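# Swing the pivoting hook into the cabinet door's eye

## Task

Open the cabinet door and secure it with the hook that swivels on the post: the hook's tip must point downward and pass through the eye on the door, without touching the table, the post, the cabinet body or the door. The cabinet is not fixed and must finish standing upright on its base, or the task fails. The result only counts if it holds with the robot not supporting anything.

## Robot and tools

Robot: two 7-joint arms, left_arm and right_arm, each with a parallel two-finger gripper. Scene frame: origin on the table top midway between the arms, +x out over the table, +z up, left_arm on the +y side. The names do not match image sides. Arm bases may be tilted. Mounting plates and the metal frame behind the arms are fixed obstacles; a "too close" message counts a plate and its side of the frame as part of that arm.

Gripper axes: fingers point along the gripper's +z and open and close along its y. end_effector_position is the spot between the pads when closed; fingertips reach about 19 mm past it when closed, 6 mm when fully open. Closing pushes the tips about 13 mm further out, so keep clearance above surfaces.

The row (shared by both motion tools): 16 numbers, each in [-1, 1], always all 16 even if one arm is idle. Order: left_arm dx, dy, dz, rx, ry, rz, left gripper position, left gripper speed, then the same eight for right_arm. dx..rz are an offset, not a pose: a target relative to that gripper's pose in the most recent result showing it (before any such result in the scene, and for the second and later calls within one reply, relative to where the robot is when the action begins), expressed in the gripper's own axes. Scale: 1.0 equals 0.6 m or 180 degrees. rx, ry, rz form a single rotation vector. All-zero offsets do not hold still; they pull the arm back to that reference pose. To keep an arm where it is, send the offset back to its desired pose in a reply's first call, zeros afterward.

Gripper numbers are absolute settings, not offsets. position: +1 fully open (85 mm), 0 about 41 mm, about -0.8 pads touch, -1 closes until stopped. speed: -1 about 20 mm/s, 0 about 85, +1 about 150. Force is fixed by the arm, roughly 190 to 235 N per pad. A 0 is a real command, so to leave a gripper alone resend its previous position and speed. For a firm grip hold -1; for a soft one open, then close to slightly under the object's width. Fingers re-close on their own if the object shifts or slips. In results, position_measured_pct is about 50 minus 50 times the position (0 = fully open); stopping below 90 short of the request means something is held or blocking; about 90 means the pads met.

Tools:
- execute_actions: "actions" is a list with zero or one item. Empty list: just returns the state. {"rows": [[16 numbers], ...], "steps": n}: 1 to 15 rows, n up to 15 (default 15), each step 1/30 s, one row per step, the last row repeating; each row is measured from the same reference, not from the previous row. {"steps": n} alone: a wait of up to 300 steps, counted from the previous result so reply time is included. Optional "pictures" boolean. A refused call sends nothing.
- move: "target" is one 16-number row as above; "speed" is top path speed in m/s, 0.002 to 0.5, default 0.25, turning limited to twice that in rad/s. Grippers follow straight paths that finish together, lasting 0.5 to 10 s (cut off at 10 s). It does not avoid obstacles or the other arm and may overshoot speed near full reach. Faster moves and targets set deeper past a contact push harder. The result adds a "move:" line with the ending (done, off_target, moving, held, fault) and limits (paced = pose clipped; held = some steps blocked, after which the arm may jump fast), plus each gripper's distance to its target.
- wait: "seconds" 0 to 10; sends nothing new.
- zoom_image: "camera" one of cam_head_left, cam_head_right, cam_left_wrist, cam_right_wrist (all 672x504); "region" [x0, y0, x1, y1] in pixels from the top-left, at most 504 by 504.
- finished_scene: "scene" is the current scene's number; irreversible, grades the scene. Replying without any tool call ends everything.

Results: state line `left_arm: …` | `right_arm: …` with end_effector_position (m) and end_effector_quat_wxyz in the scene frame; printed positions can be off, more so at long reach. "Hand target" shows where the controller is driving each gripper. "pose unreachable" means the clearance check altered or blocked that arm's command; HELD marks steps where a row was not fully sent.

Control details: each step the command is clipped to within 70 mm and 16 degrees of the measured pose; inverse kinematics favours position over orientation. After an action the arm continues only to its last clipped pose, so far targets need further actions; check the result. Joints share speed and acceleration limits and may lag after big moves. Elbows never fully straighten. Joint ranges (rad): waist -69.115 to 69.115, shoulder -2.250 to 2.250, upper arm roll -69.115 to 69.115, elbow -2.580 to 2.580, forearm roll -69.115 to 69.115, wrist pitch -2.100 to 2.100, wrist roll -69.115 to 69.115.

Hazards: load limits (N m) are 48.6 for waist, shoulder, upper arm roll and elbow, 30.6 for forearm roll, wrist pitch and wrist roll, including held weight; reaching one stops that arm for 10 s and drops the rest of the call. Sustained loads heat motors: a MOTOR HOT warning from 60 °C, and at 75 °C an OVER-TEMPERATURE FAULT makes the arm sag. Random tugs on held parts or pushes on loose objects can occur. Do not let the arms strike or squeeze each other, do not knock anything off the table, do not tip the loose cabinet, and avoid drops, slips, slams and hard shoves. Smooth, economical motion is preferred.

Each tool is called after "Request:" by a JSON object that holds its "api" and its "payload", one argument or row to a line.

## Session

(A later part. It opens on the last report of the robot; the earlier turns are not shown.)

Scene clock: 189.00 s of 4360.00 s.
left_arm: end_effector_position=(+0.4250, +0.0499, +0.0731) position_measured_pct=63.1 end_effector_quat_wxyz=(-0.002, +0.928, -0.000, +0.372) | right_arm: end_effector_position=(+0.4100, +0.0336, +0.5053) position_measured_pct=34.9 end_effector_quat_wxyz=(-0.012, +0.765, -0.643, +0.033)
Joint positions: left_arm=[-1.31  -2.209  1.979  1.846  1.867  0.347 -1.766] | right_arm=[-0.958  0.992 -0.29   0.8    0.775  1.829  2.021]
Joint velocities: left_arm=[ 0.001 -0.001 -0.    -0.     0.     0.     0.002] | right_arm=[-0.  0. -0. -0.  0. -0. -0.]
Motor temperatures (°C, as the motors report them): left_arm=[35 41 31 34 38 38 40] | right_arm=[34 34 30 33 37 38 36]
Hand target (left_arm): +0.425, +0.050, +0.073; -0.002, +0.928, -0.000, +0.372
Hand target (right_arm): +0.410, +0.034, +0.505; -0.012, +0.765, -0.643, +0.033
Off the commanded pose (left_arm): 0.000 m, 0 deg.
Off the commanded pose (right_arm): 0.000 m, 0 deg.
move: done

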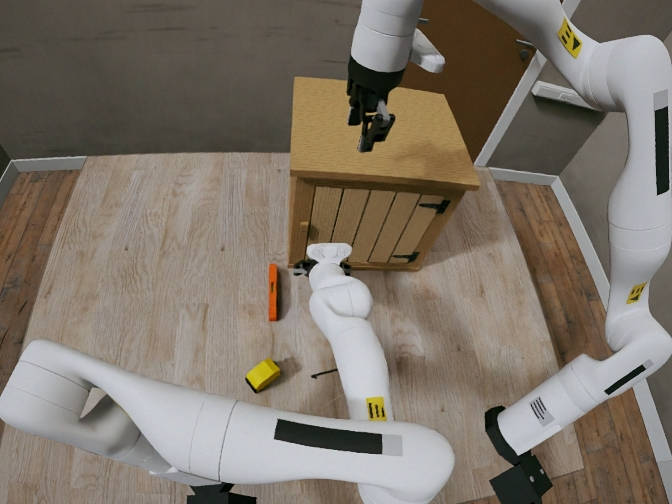

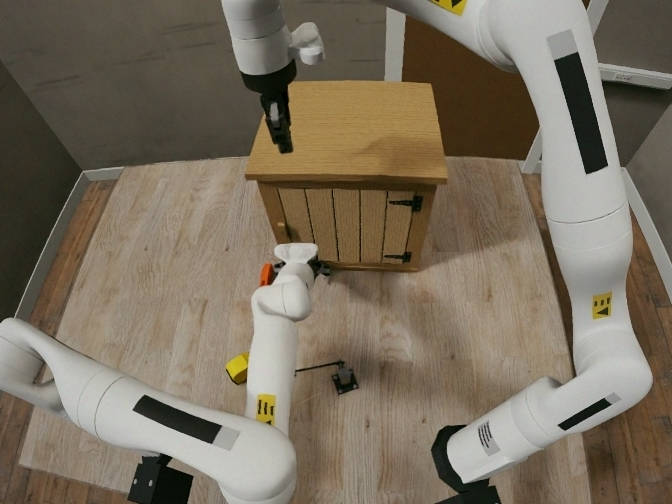

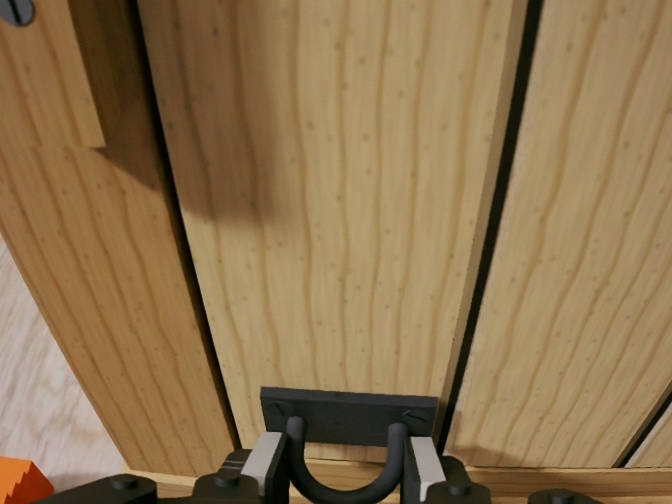

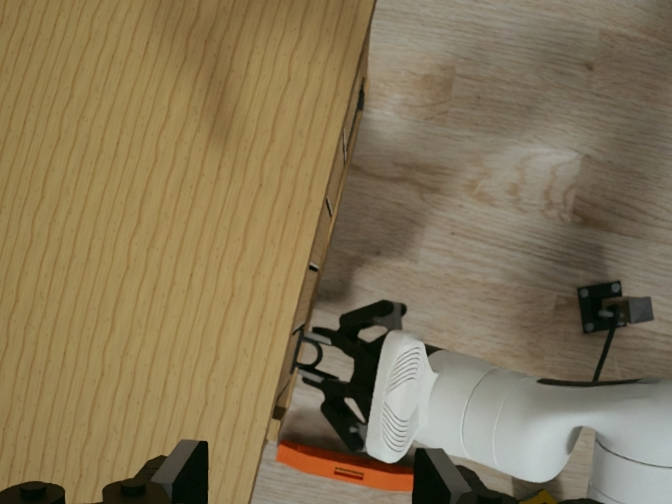

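Request:
{"api": "move", "payload": {
  "target": [-0.0548,0.0167,-0.0523,0.0383,0,-0.0402,-0.36,-0.5,0,0,0,0,0,0,0.3,0],
  "speed": 0.02
}}

Scene clock: 202.17 s of 4360.00 s.
left_arm: end_effector_position=(+0.3795, +0.0426, +0.0727) position_measured_pct=64.3 end_effector_quat_wxyz=(-0.035, +0.925, +0.082, +0.369) | right_arm: end_effector_position=(+0.4100, +0.0336, +0.5053) position_measured_pct=34.9 end_effector_quat_wxyz=(-0.012, +0.765, -0.643, +0.033)
Joint positions: left_arm=[-1.164 -2.249  2.009  1.754  1.205  0.472 -0.895] | right_arm=[-0.958  0.992 -0.29   0.8    0.775  1.829  2.021]
Joint velocities: left_arm=[ 0.     0.     0.002  0.    -0.009 -0.002  0.009] | right_arm=[ 0.    -0.    -0.     0.     0.    -0.001 -0.001]
Motor temperatures (°C, as the motors report them): left_arm=[35 41 31 34 38 38 40] | right_arm=[34 34 30 33 37 38 36]
Hand target (left_arm): +0.379, +0.039, +0.073; -0.033, +0.925, +0.080, +0.370
Hand target (right_arm): +0.410, +0.034, +0.505; -0.012, +0.765, -0.643, +0.033
Off the commanded pose (left_arm): 0.003 m, 0 deg.
Off the commanded pose (right_arm): 0.000 m, 0 deg.
After step 90, 5.57 s passed at rest.
move: done

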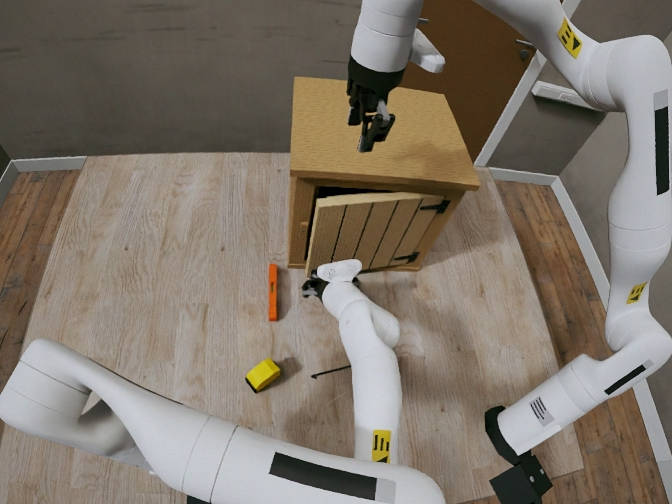

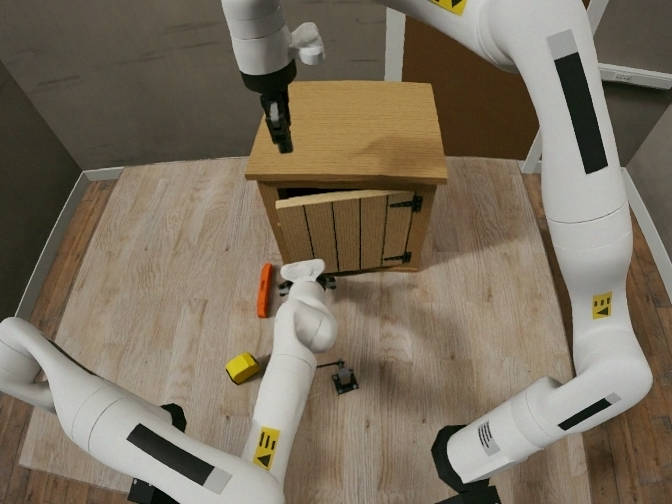

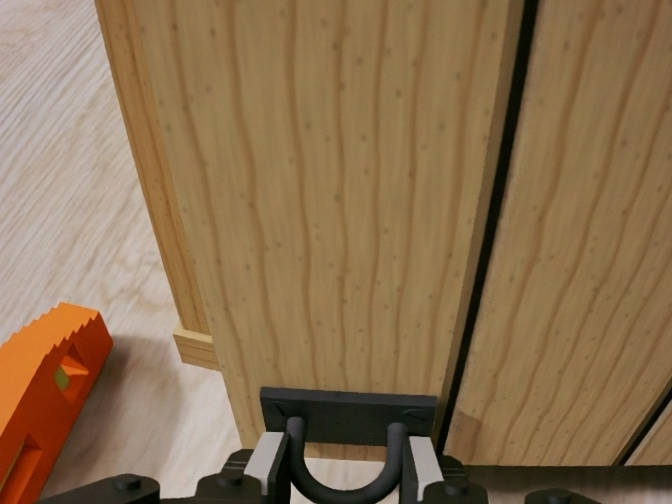

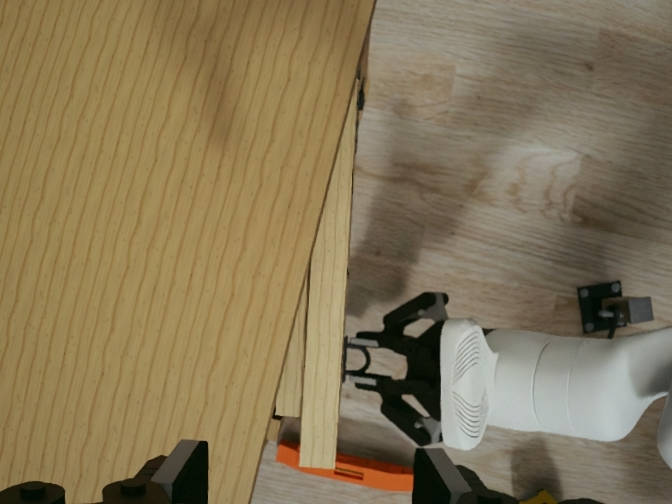

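Request:
{"api": "move", "payload": {
  "target": [-0.0548,0.013,-0.0523,0.019,0,-0.02,-0.36,-0.5,0,0,0,0,0,0,0.3,0],
  "speed": 0.02
}}

Scene clock: 210.87 s of 4360.00 s.
left_arm: end_effector_position=(+0.3366, +0.0293, +0.0723) position_measured_pct=64.3 end_effector_quat_wxyz=(-0.053, +0.921, +0.126, +0.366) | right_arm: end_effector_position=(+0.4100, +0.0336, +0.5053) position_measured_pct=34.9 end_effector_quat_wxyz=(-0.012, +0.765, -0.643, +0.033)
Joint positions: left_arm=[-1.069 -2.249  2.054  1.677  0.96   0.607 -0.531] | right_arm=[-0.958  0.992 -0.29   0.8    0.775  1.829  2.021]
Joint velocities: left_arm=[ 0.001  0.001  0.003 -0.002 -0.01  -0.003  0.01 ] | right_arm=[ 0.     0.    -0.002 -0.    -0.    -0.001 -0.001]
Motor temperatures (°C, as the motors report them): left_arm=[35 41 31 34 38 38 40] | right_arm=[34 34 30 33 37 38 36]
Hand target (left_arm): +0.336, +0.027, +0.073; -0.051, +0.921, +0.122, +0.367
Hand target (right_arm): +0.410, +0.034, +0.505; -0.012, +0.765, -0.643, +0.033
Off the commanded pose (left_arm): 0.003 m, 0 deg.
Off the commanded pose (right_arm): 0.000 m, 0 deg.
After step 90, 3.17 s passed at rest.
move: done

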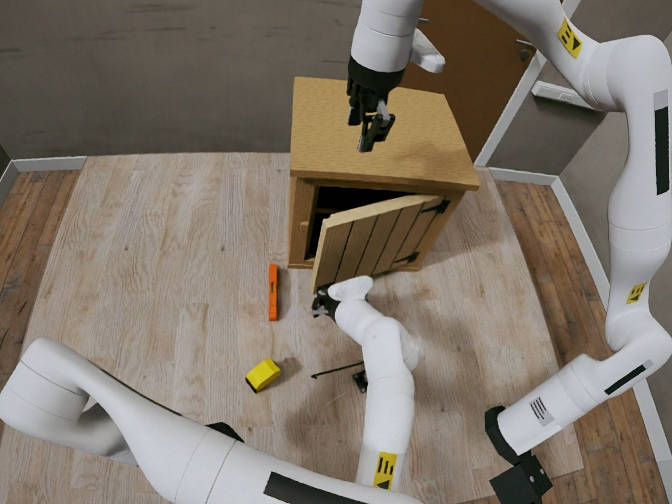

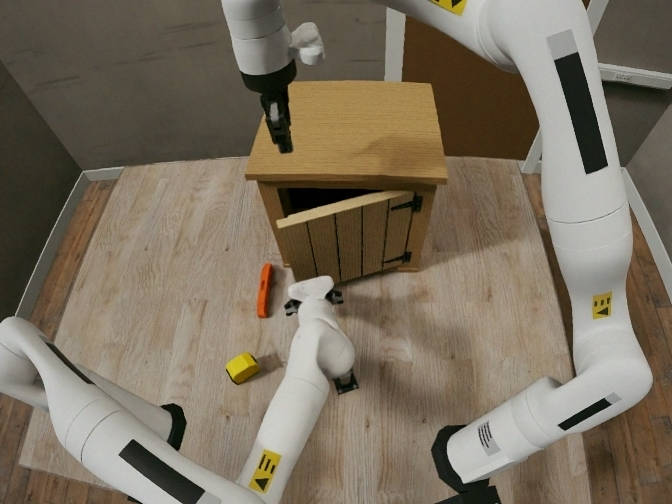

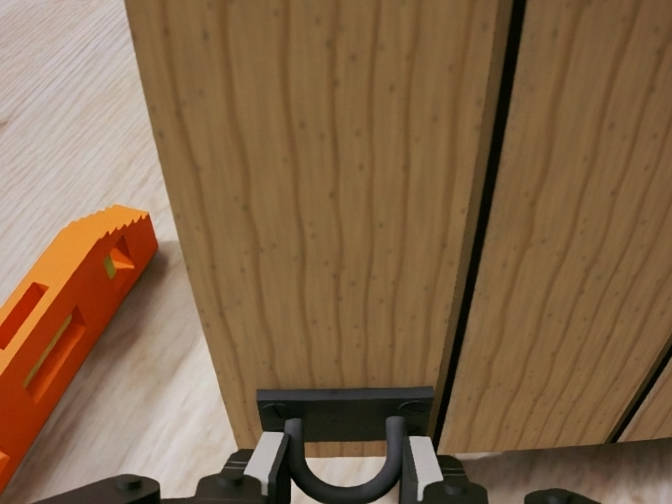

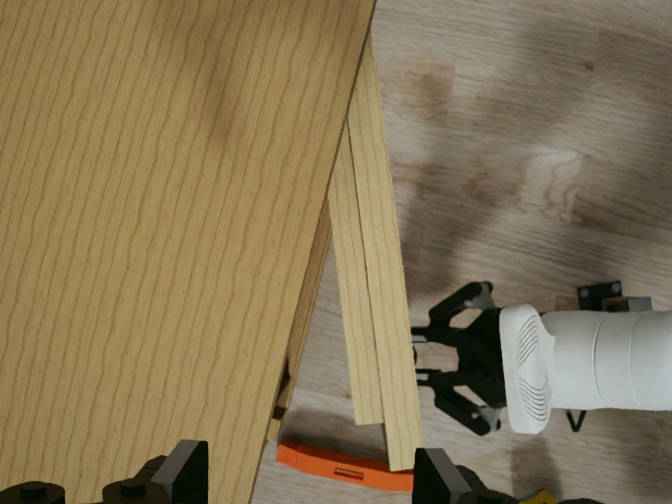

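Request:
{"api": "move", "payload": {
  "target": [0,0,0,0,0,0,-0.36,-0.5,-0.067,0.071,0.2,0,0,-0.055,0.3,0],
  "speed": 0.1
}}

Scene clock: 222.90 s of 4360.00 s.
left_arm: end_effector_position=(+0.3375, +0.0299, +0.0723) position_measured_pct=64.3 end_effector_quat_wxyz=(-0.053, +0.920, +0.127, +0.366) | right_arm: end_effector_position=(+0.3688, +0.0631, +0.3816) position_measured_pct=34.9 end_effector_quat_wxyz=(-0.010, +0.818, -0.575, +0.034)
Joint positions: left_arm=[-1.072 -2.248  2.054  1.677  0.957  0.604 -0.527] | right_arm=[-0.883  1.049 -0.324  1.133  0.811  1.535  1.966]
Joint velocities: left_arm=[-0.001  0.001  0.    -0.001 -0.002 -0.002 -0.002] | right_arm=[ 0.001  0.     0.001  0.001  0.    -0.001 -0.   ]
Motor temperatures (°C, as the motors report them): left_arm=[35 41 31 34 38 38 40] | right_arm=[34 34 30 33 37 38 36]
Hand target (left_arm): +0.337, +0.029, +0.072; -0.053, +0.921, +0.126, +0.366
Hand target (right_arm): +0.369, +0.063, +0.382; -0.010, +0.818, -0.575, +0.034
Off the commanded pose (left_arm): 0.001 m, 0 deg.
Off the commanded pose (right_arm): 0.000 m, 0 deg.
After step 90, 7.37 s passed at rest.
move: done

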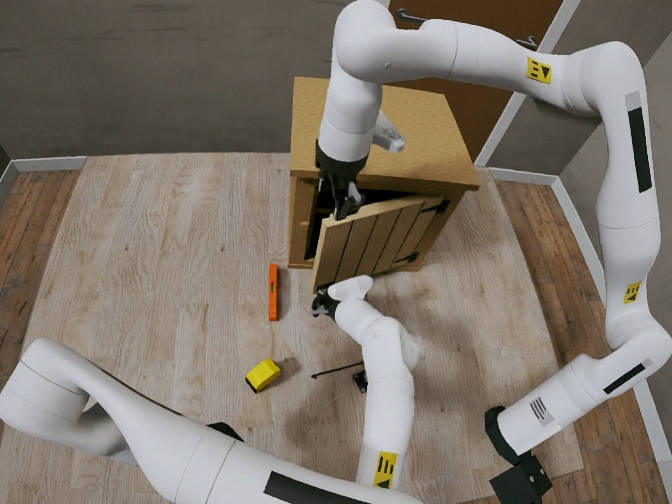

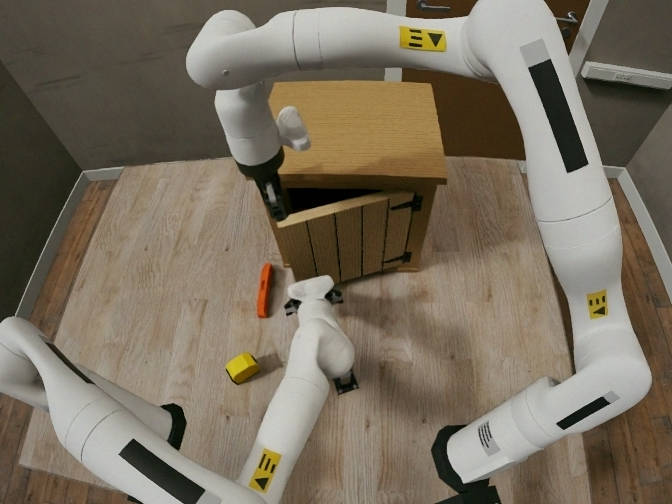

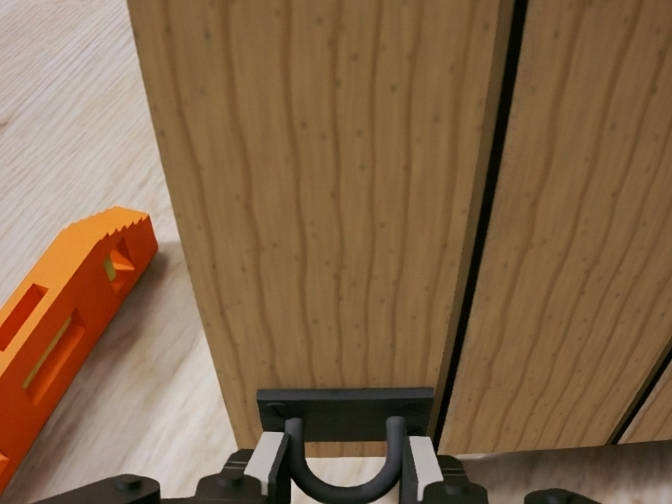

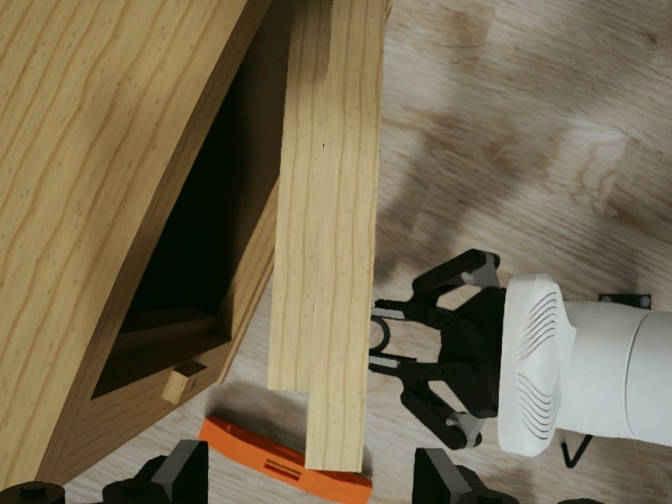

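Request:
{"api": "move", "payload": {
  "target": [0,0,0,0,0,0,-0.36,-0.5,0.025,0.004,0.14,0,0,0,0.4,0],
  "speed": 0.05
}}

Scene clock: 232.37 s of 4360.00 s.
left_arm: end_effector_position=(+0.3382, +0.0301, +0.0723) position_measured_pct=64.3 end_effector_quat_wxyz=(-0.052, +0.920, +0.127, +0.367) | right_arm: end_effector_position=(+0.3730, +0.0483, +0.2996) position_measured_pct=29.8 end_effector_quat_wxyz=(-0.010, +0.820, -0.572, +0.032)
Joint positions: left_arm=[-1.074 -2.248  2.054  1.677  0.955  0.602 -0.525] | right_arm=[-0.794  1.071 -0.3    1.311  0.871  1.347  1.903]
Joint velocities: left_arm=[ 0.     0.     0.001 -0.002 -0.001 -0.001  0.002] | right_arm=[-0.001 -0.001  0.004  0.002 -0.002 -0.005  0.003]
Motor temperatures (°C, as the motors report them): left_arm=[35 41 31 34 38 38 40] | right_arm=[34 34 30 33 37 38 36]
Hand target (left_arm): +0.337, +0.030, +0.072; -0.053, +0.920, +0.127, +0.366
Hand target (right_arm): +0.377, +0.046, +0.298; -0.009, +0.818, -0.574, +0.034
Off the commanded pose (left_arm): 0.001 m, 0 deg.
Off the commanded pose (right_arm): 0.005 m, 0 deg.
After step 90, 4.50 s passed at rest.
move: off_target (right_arm)

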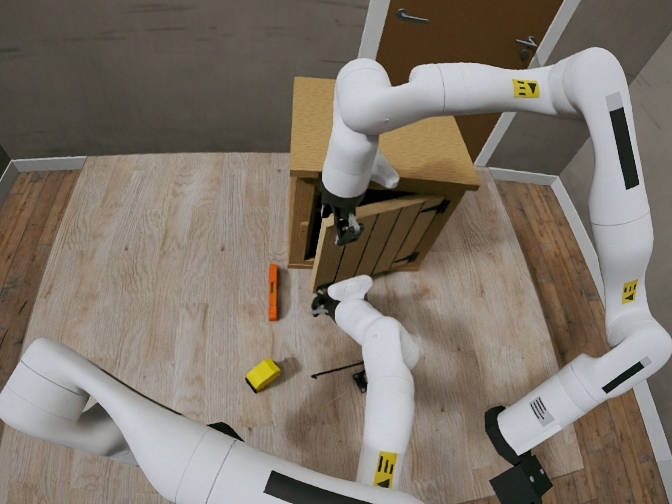

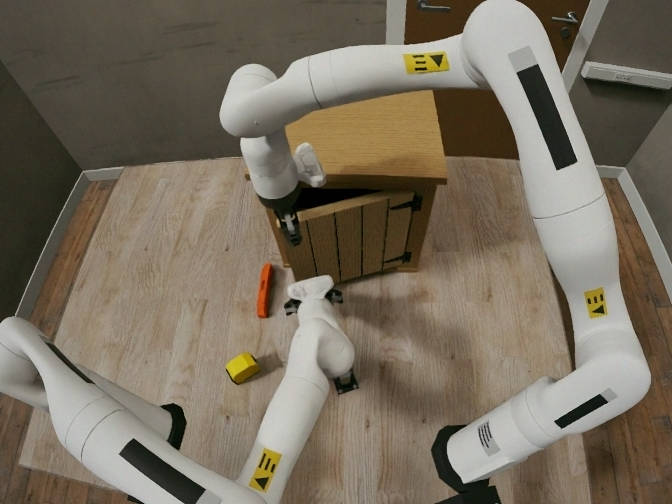

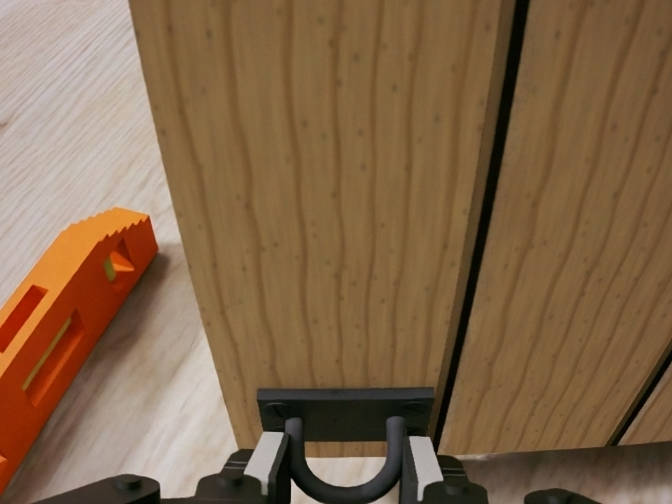

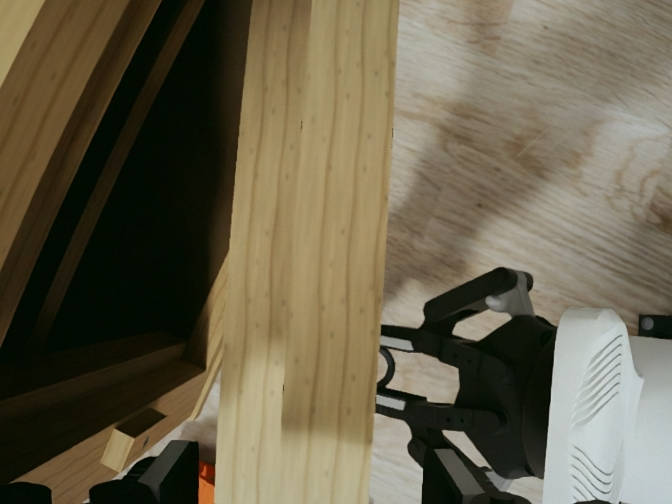

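Request:
{"api": "move", "payload": {
  "target": [0,0,0,0,0,0,0.3,0,0,0.01,0,0,0,0,-0.1,0],
  "speed": 0.03
}}

Request:
{"api": "move", "payload": {
  "target": [0.03,0,-0.1,0,0,0,0.3,0,0,0,0,0,0,0,-0.1,0],
  "speed": 0.06
}}

Scene clock: 247.43 s of 4360.00 s.
left_arm: end_effector_position=(+0.3373, +0.0292, +0.0721) position_measured_pct=34.9 end_effector_quat_wxyz=(-0.052, +0.920, +0.127, +0.366) | right_arm: end_effector_position=(+0.3689, +0.0469, +0.2998) position_measured_pct=54.4 end_effector_quat_wxyz=(-0.012, +0.819, -0.572, +0.032)
Joint positions: left_arm=[-1.073 -2.247  2.055  1.676  0.956  0.603 -0.525] | right_arm=[-0.798  1.064 -0.3    1.331  0.872  1.338  1.888]
Joint velocities: left_arm=[ 0.    -0.    -0.001 -0.     0.001  0.001 -0.001] | right_arm=[ 0.    -0.    -0.001  0.001  0.    -0.001 -0.001]
Motor temperatures (°C, as the motors report them): left_arm=[35 41 31 34 38 38 40] | right_arm=[34 34 30 33 37 38 36]
Hand target (left_arm): +0.338, +0.030, +0.072; -0.052, +0.920, +0.127, +0.367
Hand target (right_arm): +0.367, +0.046, +0.299; -0.010, +0.820, -0.572, +0.032
Off the commanded pose (left_arm): 0.001 m, 0 deg.
Off the commanded pose (right_arm): 0.002 m, 0 deg.
After step 90, 11.37 s passed at rest.
move: done

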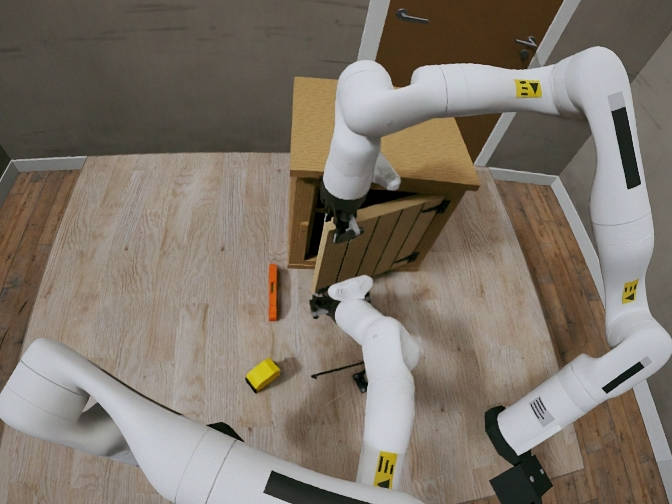

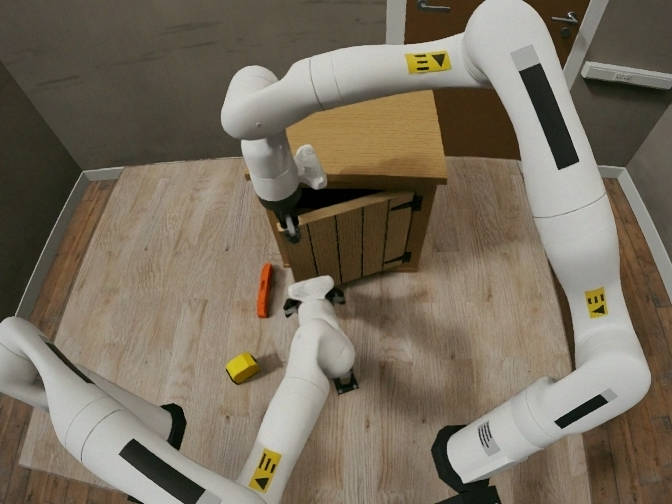

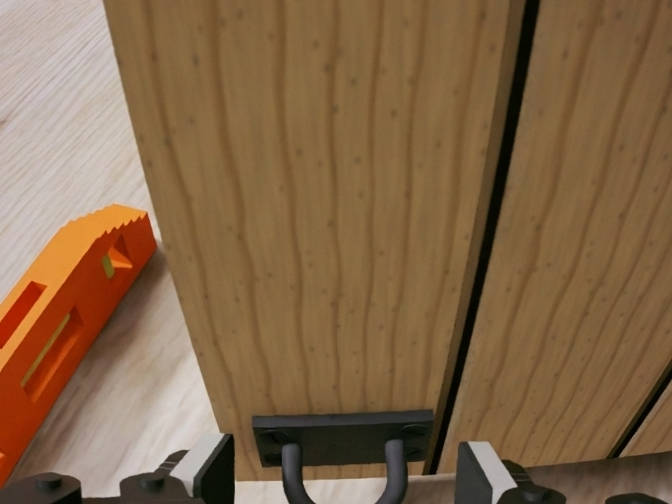

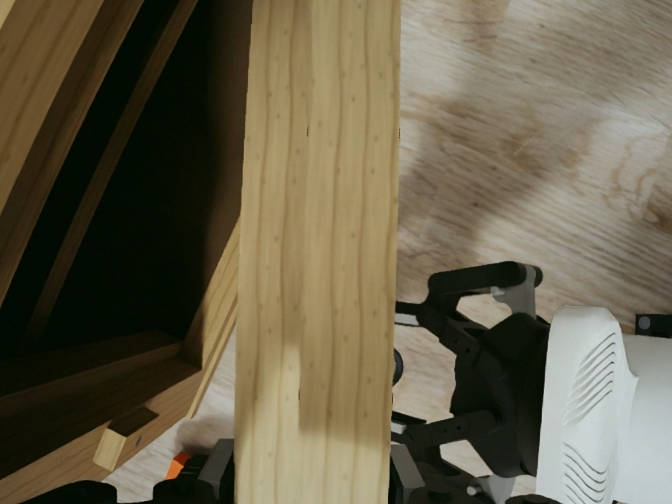

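Scene clock: 248.80 s of 4360.00 s.
left_arm: end_effector_position=(+0.3104, +0.0214, +0.1278) position_measured_pct=34.9 end_effector_quat_wxyz=(-0.052, +0.921, +0.127, +0.366) | right_arm: end_effector_position=(+0.3690, +0.0470, +0.2998) position_measured_pct=54.4 end_effector_quat_wxyz=(-0.012, +0.820, -0.572, +0.032)
Joint positions: left_arm=[-0.986 -2.159  2.024  1.722  0.899  0.697 -0.526] | right_arm=[-0.798  1.064 -0.3    1.331  0.872  1.338  1.889]
Joint velocities: left_arm=[ 0.002  0.002 -0.     0.    -0.    -0.001  0.   ] | right_arm=[-0.     0.     0.001 -0.     0.     0.    -0.   ]
Motor temperatures (°C, as the motors report them): left_arm=[35 41 31 34 38 38 40] | right_arm=[34 34 30 33 37 38 36]
Hand target (left_arm): +0.310, +0.021, +0.128; -0.052, +0.921, +0.127, +0.366
Hand target (right_arm): +0.369, +0.047, +0.300; -0.012, +0.819, -0.572, +0.032
Off the commanded pose (left_arm): 0.000 m, 0 deg.
Off the commanded pose (right_arm): 0.000 m, 0 deg.
move: done

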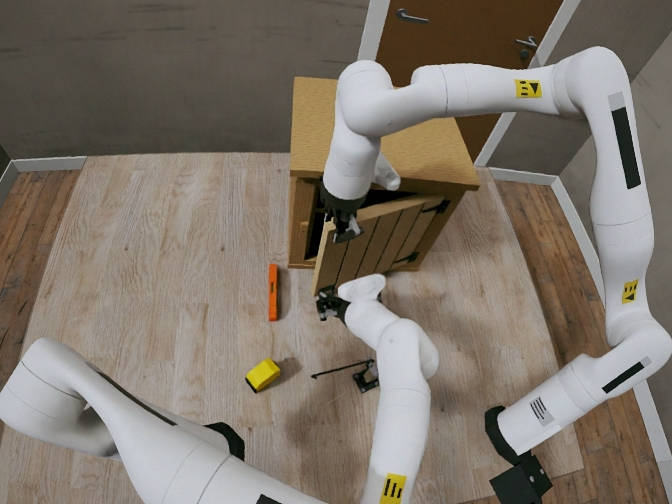

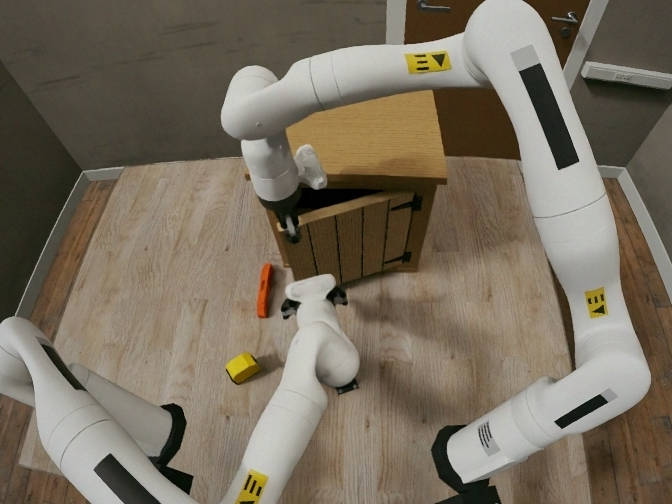

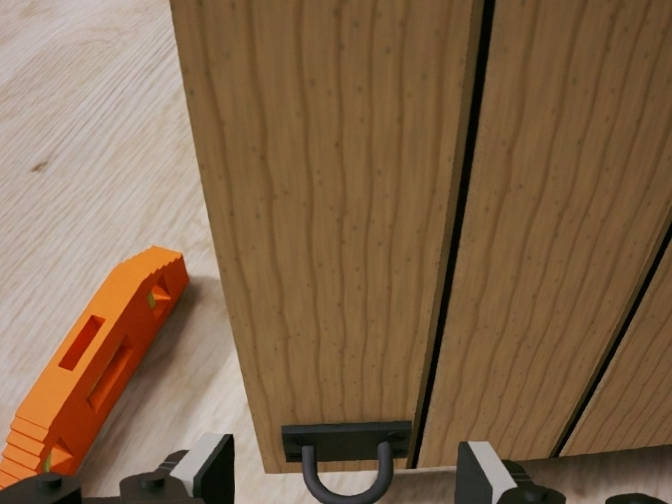

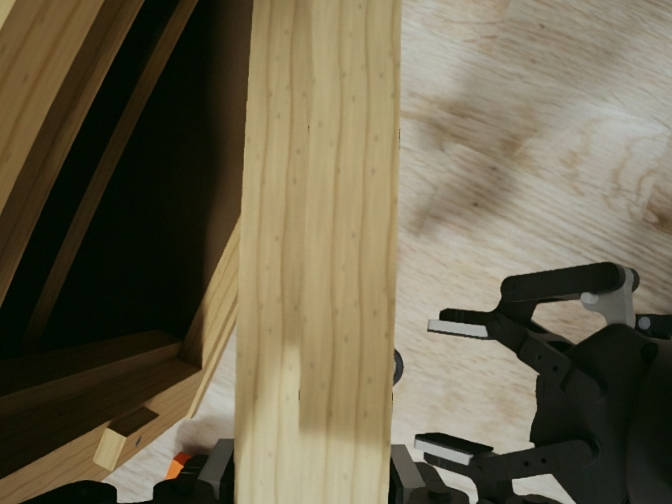

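Request:
{"api": "move", "payload": {
  "target": [-0.155,-0.0557,-0.1975,0.1276,-0.2499,-0.4267,0,0,0,0,0,0,0,0,-0.1,0],
  "speed": 0.12
}}

Scene clock: 277.73 s of 4360.00 s.
left_arm: end_effector_position=(+0.1582, +0.0128, +0.1503) position_measured_pct=49.6 end_effector_quat_wxyz=(+0.064, +0.682, +0.726, -0.060) | right_arm: end_effector_position=(+0.3691, +0.0470, +0.2998) position_measured_pct=54.4 end_effector_quat_wxyz=(-0.012, +0.820, -0.572, +0.033)
Joint positions: left_arm=[-1.163 -1.739  2.039  2.071  1.533  0.963 -0.014] | right_arm=[-0.799  1.064 -0.299  1.331  0.871  1.337  1.89 ]
Joint velocities: left_arm=[-0.001  0.003 -0.001  0.002  0.002  0.002 -0.002] | right_arm=[ 0.     0.    -0.    -0.     0.001 -0.    -0.   ]
Motor temperatures (°C, as the motors report them): left_arm=[35 41 31 34 38 38 40] | right_arm=[34 35 30 33 37 38 36]
Hand target (left_arm): +0.158, +0.013, +0.150; +0.064, +0.682, +0.726, -0.061
Hand target (right_arm): +0.369, +0.047, +0.300; -0.012, +0.820, -0.572, +0.032
Off the commanded pose (left_arm): 0.000 m, 0 deg.
Off the commanded pose (right_arm): 0.000 m, 0 deg.
After step 90, 18.97 s passed at rest.
move: done

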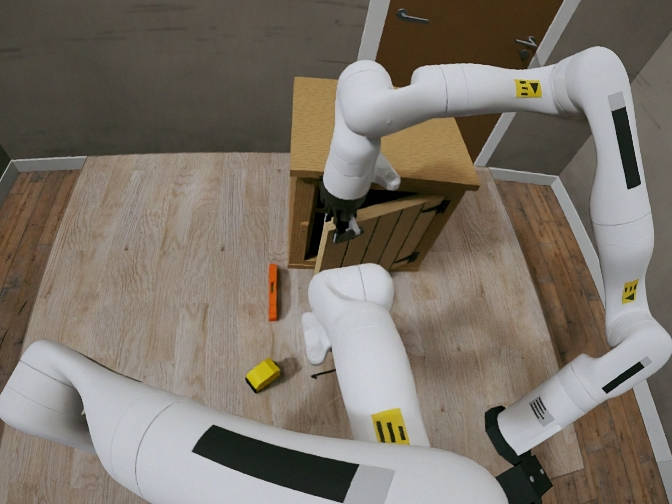

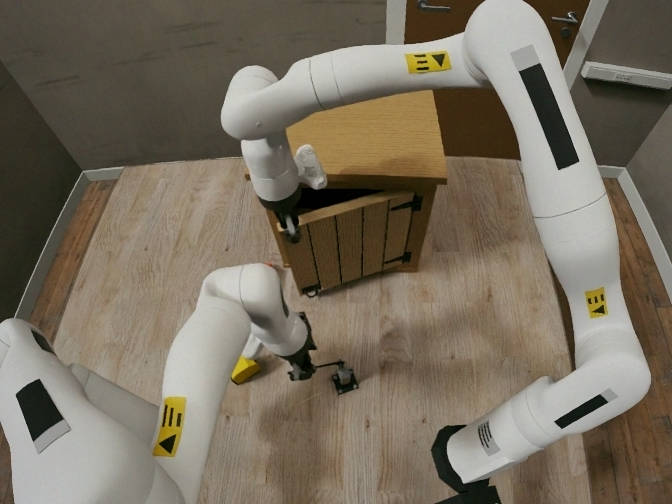

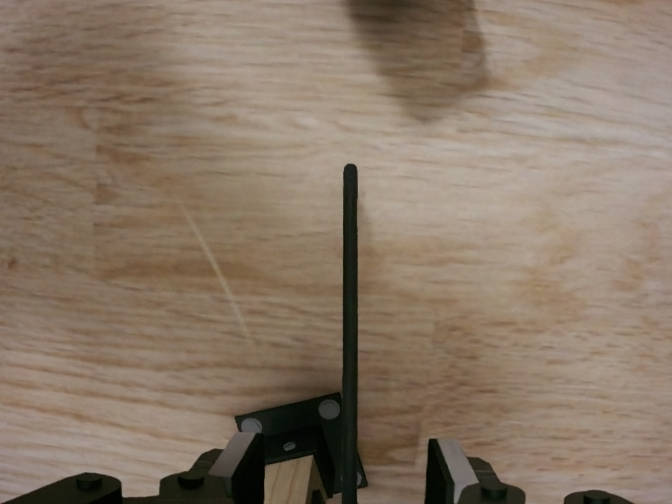

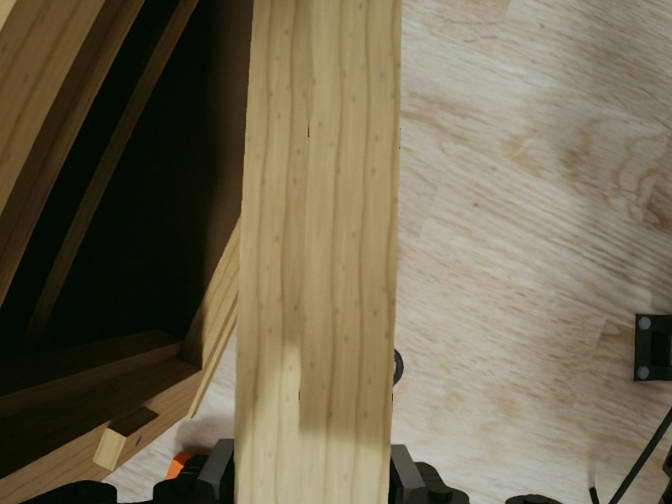

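Request:
{"api": "move", "payload": {
  "target": [0.0239,0,0.1346,0,0,0,0,0,0,0,0,0,0,0,-0.1,0],
  "speed": 0.06
}}

Request:
{"api": "move", "payload": {
  "target": [0,0,0,0,0,0,-1,-0.3,0,0,0,0,0,0,-0.1,0],
  "speed": 0.06
}}

Scene clock: 292.37 s of 4360.00 s.
left_arm: end_effector_position=(+0.1581, +0.0129, +0.0686) position_measured_pct=49.6 end_effector_quat_wxyz=(+0.064, +0.682, +0.726, -0.060) | right_arm: end_effector_position=(+0.3691, +0.0470, +0.2998) position_measured_pct=54.4 end_effector_quat_wxyz=(-0.012, +0.820, -0.571, +0.033)
Joint positions: left_arm=[-1.224 -1.9    2.15   2.044  1.769  0.912 -0.148] | right_arm=[-0.799  1.064 -0.298  1.331  0.871  1.337  1.89 ]
Joint velocities: left_arm=[-0.001 -0.004  0.001 -0.002  0.001 -0.001 -0.001] | right_arm=[ 0.     0.     0.001  0.001  0.    -0.001  0.002]
Motor temperatures (°C, as the motors report them): left_arm=[35 41 31 34 38 38 40] | right_arm=[34 35 30 33 37 38 36]
Hand target (left_arm): +0.158, +0.013, +0.068; +0.064, +0.682, +0.726, -0.060
Hand target (right_arm): +0.369, +0.047, +0.300; -0.012, +0.820, -0.572, +0.033
Off the commanded pose (left_arm): 0.000 m, 0 deg.
Off the commanded pose (right_arm): 0.000 m, 0 deg.
After step 90, 9.97 s passed at rest.
move: done

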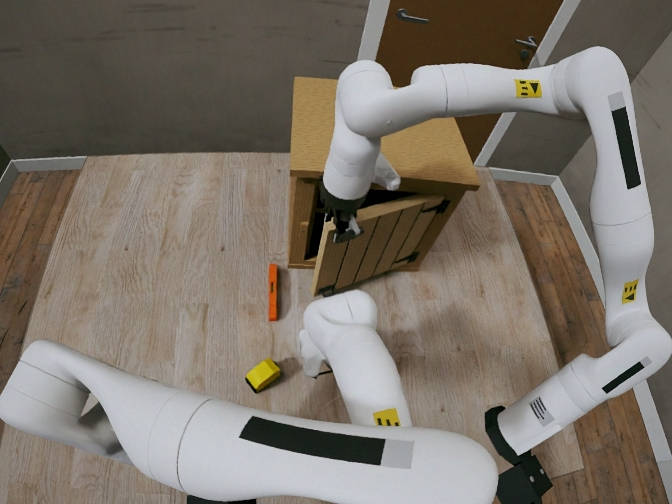

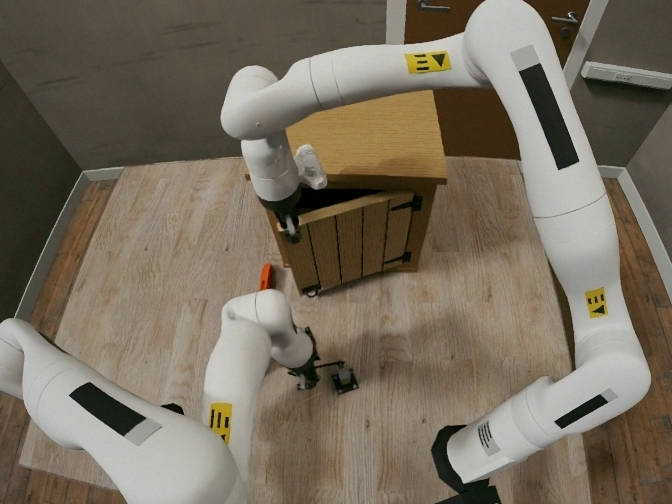

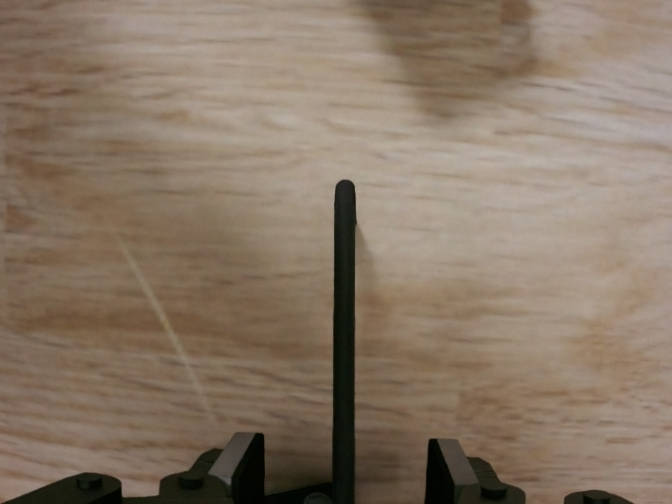

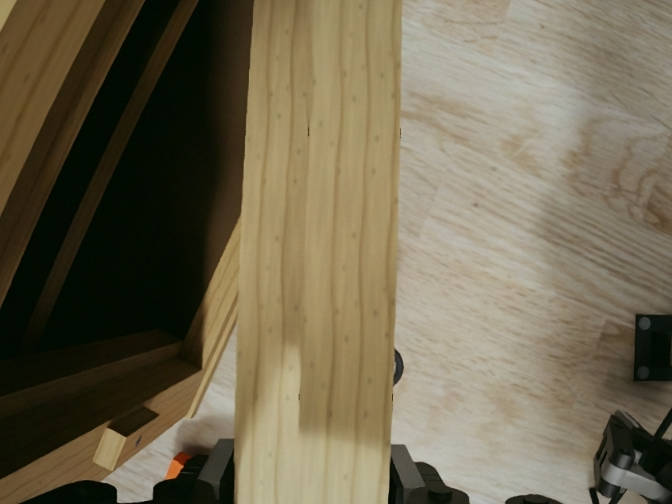

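Scene clock: 293.30 s of 4360.00 s.
left_arm: end_effector_position=(+0.1591, +0.0130, +0.0687) position_measured_pct=89.7 end_effector_quat_wxyz=(+0.065, +0.682, +0.726, -0.060) | right_arm: end_effector_position=(+0.3691, +0.0470, +0.2998) position_measured_pct=54.4 end_effector_quat_wxyz=(-0.012, +0.820, -0.571, +0.033)
Joint positions: left_arm=[-1.225 -1.9    2.149  2.044  1.769  0.91  -0.148] | right_arm=[-0.799  1.064 -0.298  1.331  0.871  1.337  1.891]
Joint velocities: left_arm=[-0.002  0.001  0.001 -0.001 -0.001 -0.001 -0.   ] | right_arm=[-0.     0.     0.    -0.    -0.001 -0.001 -0.   ]
Motor temperatures (°C, as the motors report them): left_arm=[35 41 31 34 38 38 40] | right_arm=[34 35 30 33 37 38 36]
Hand target (left_arm): +0.158, +0.013, +0.069; +0.064, +0.682, +0.726, -0.060
Hand target (right_arm): +0.369, +0.047, +0.300; -0.012, +0.820, -0.571, +0.033
Off the commanded pose (left_arm): 0.001 m, 0 deg.
Off the commanded pose (right_arm): 0.000 m, 0 deg.
move: done

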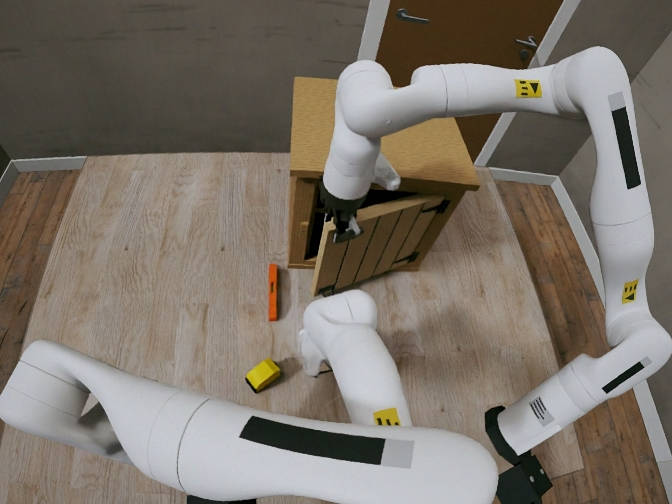

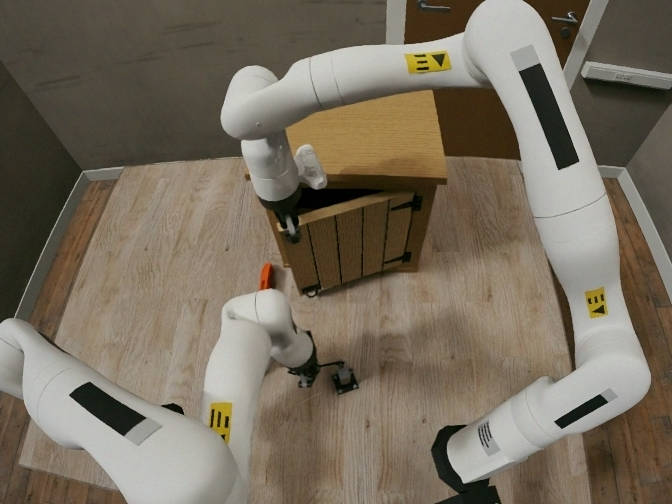

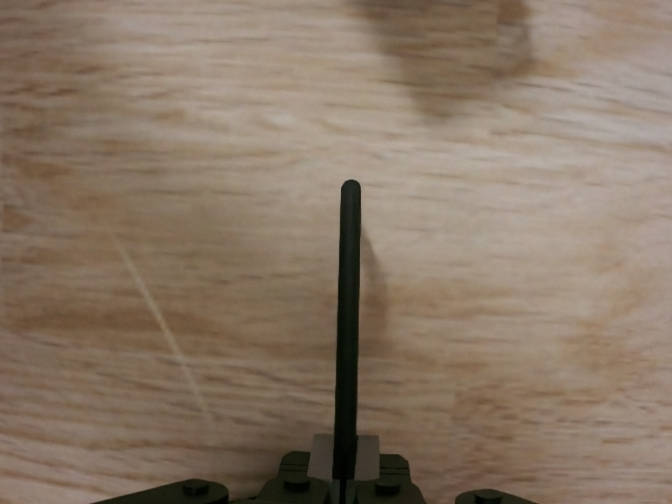

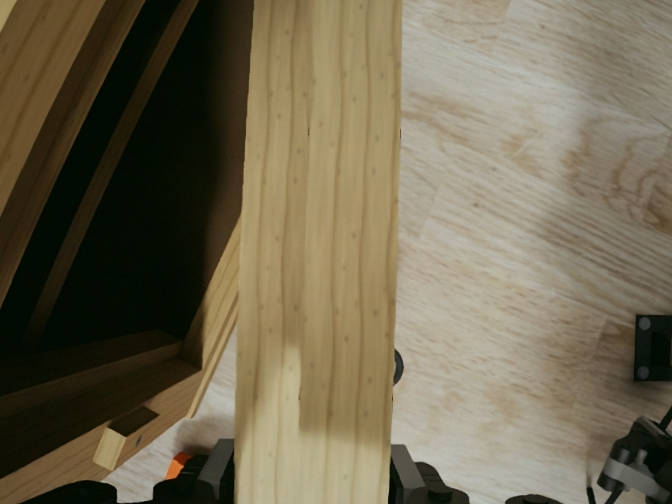

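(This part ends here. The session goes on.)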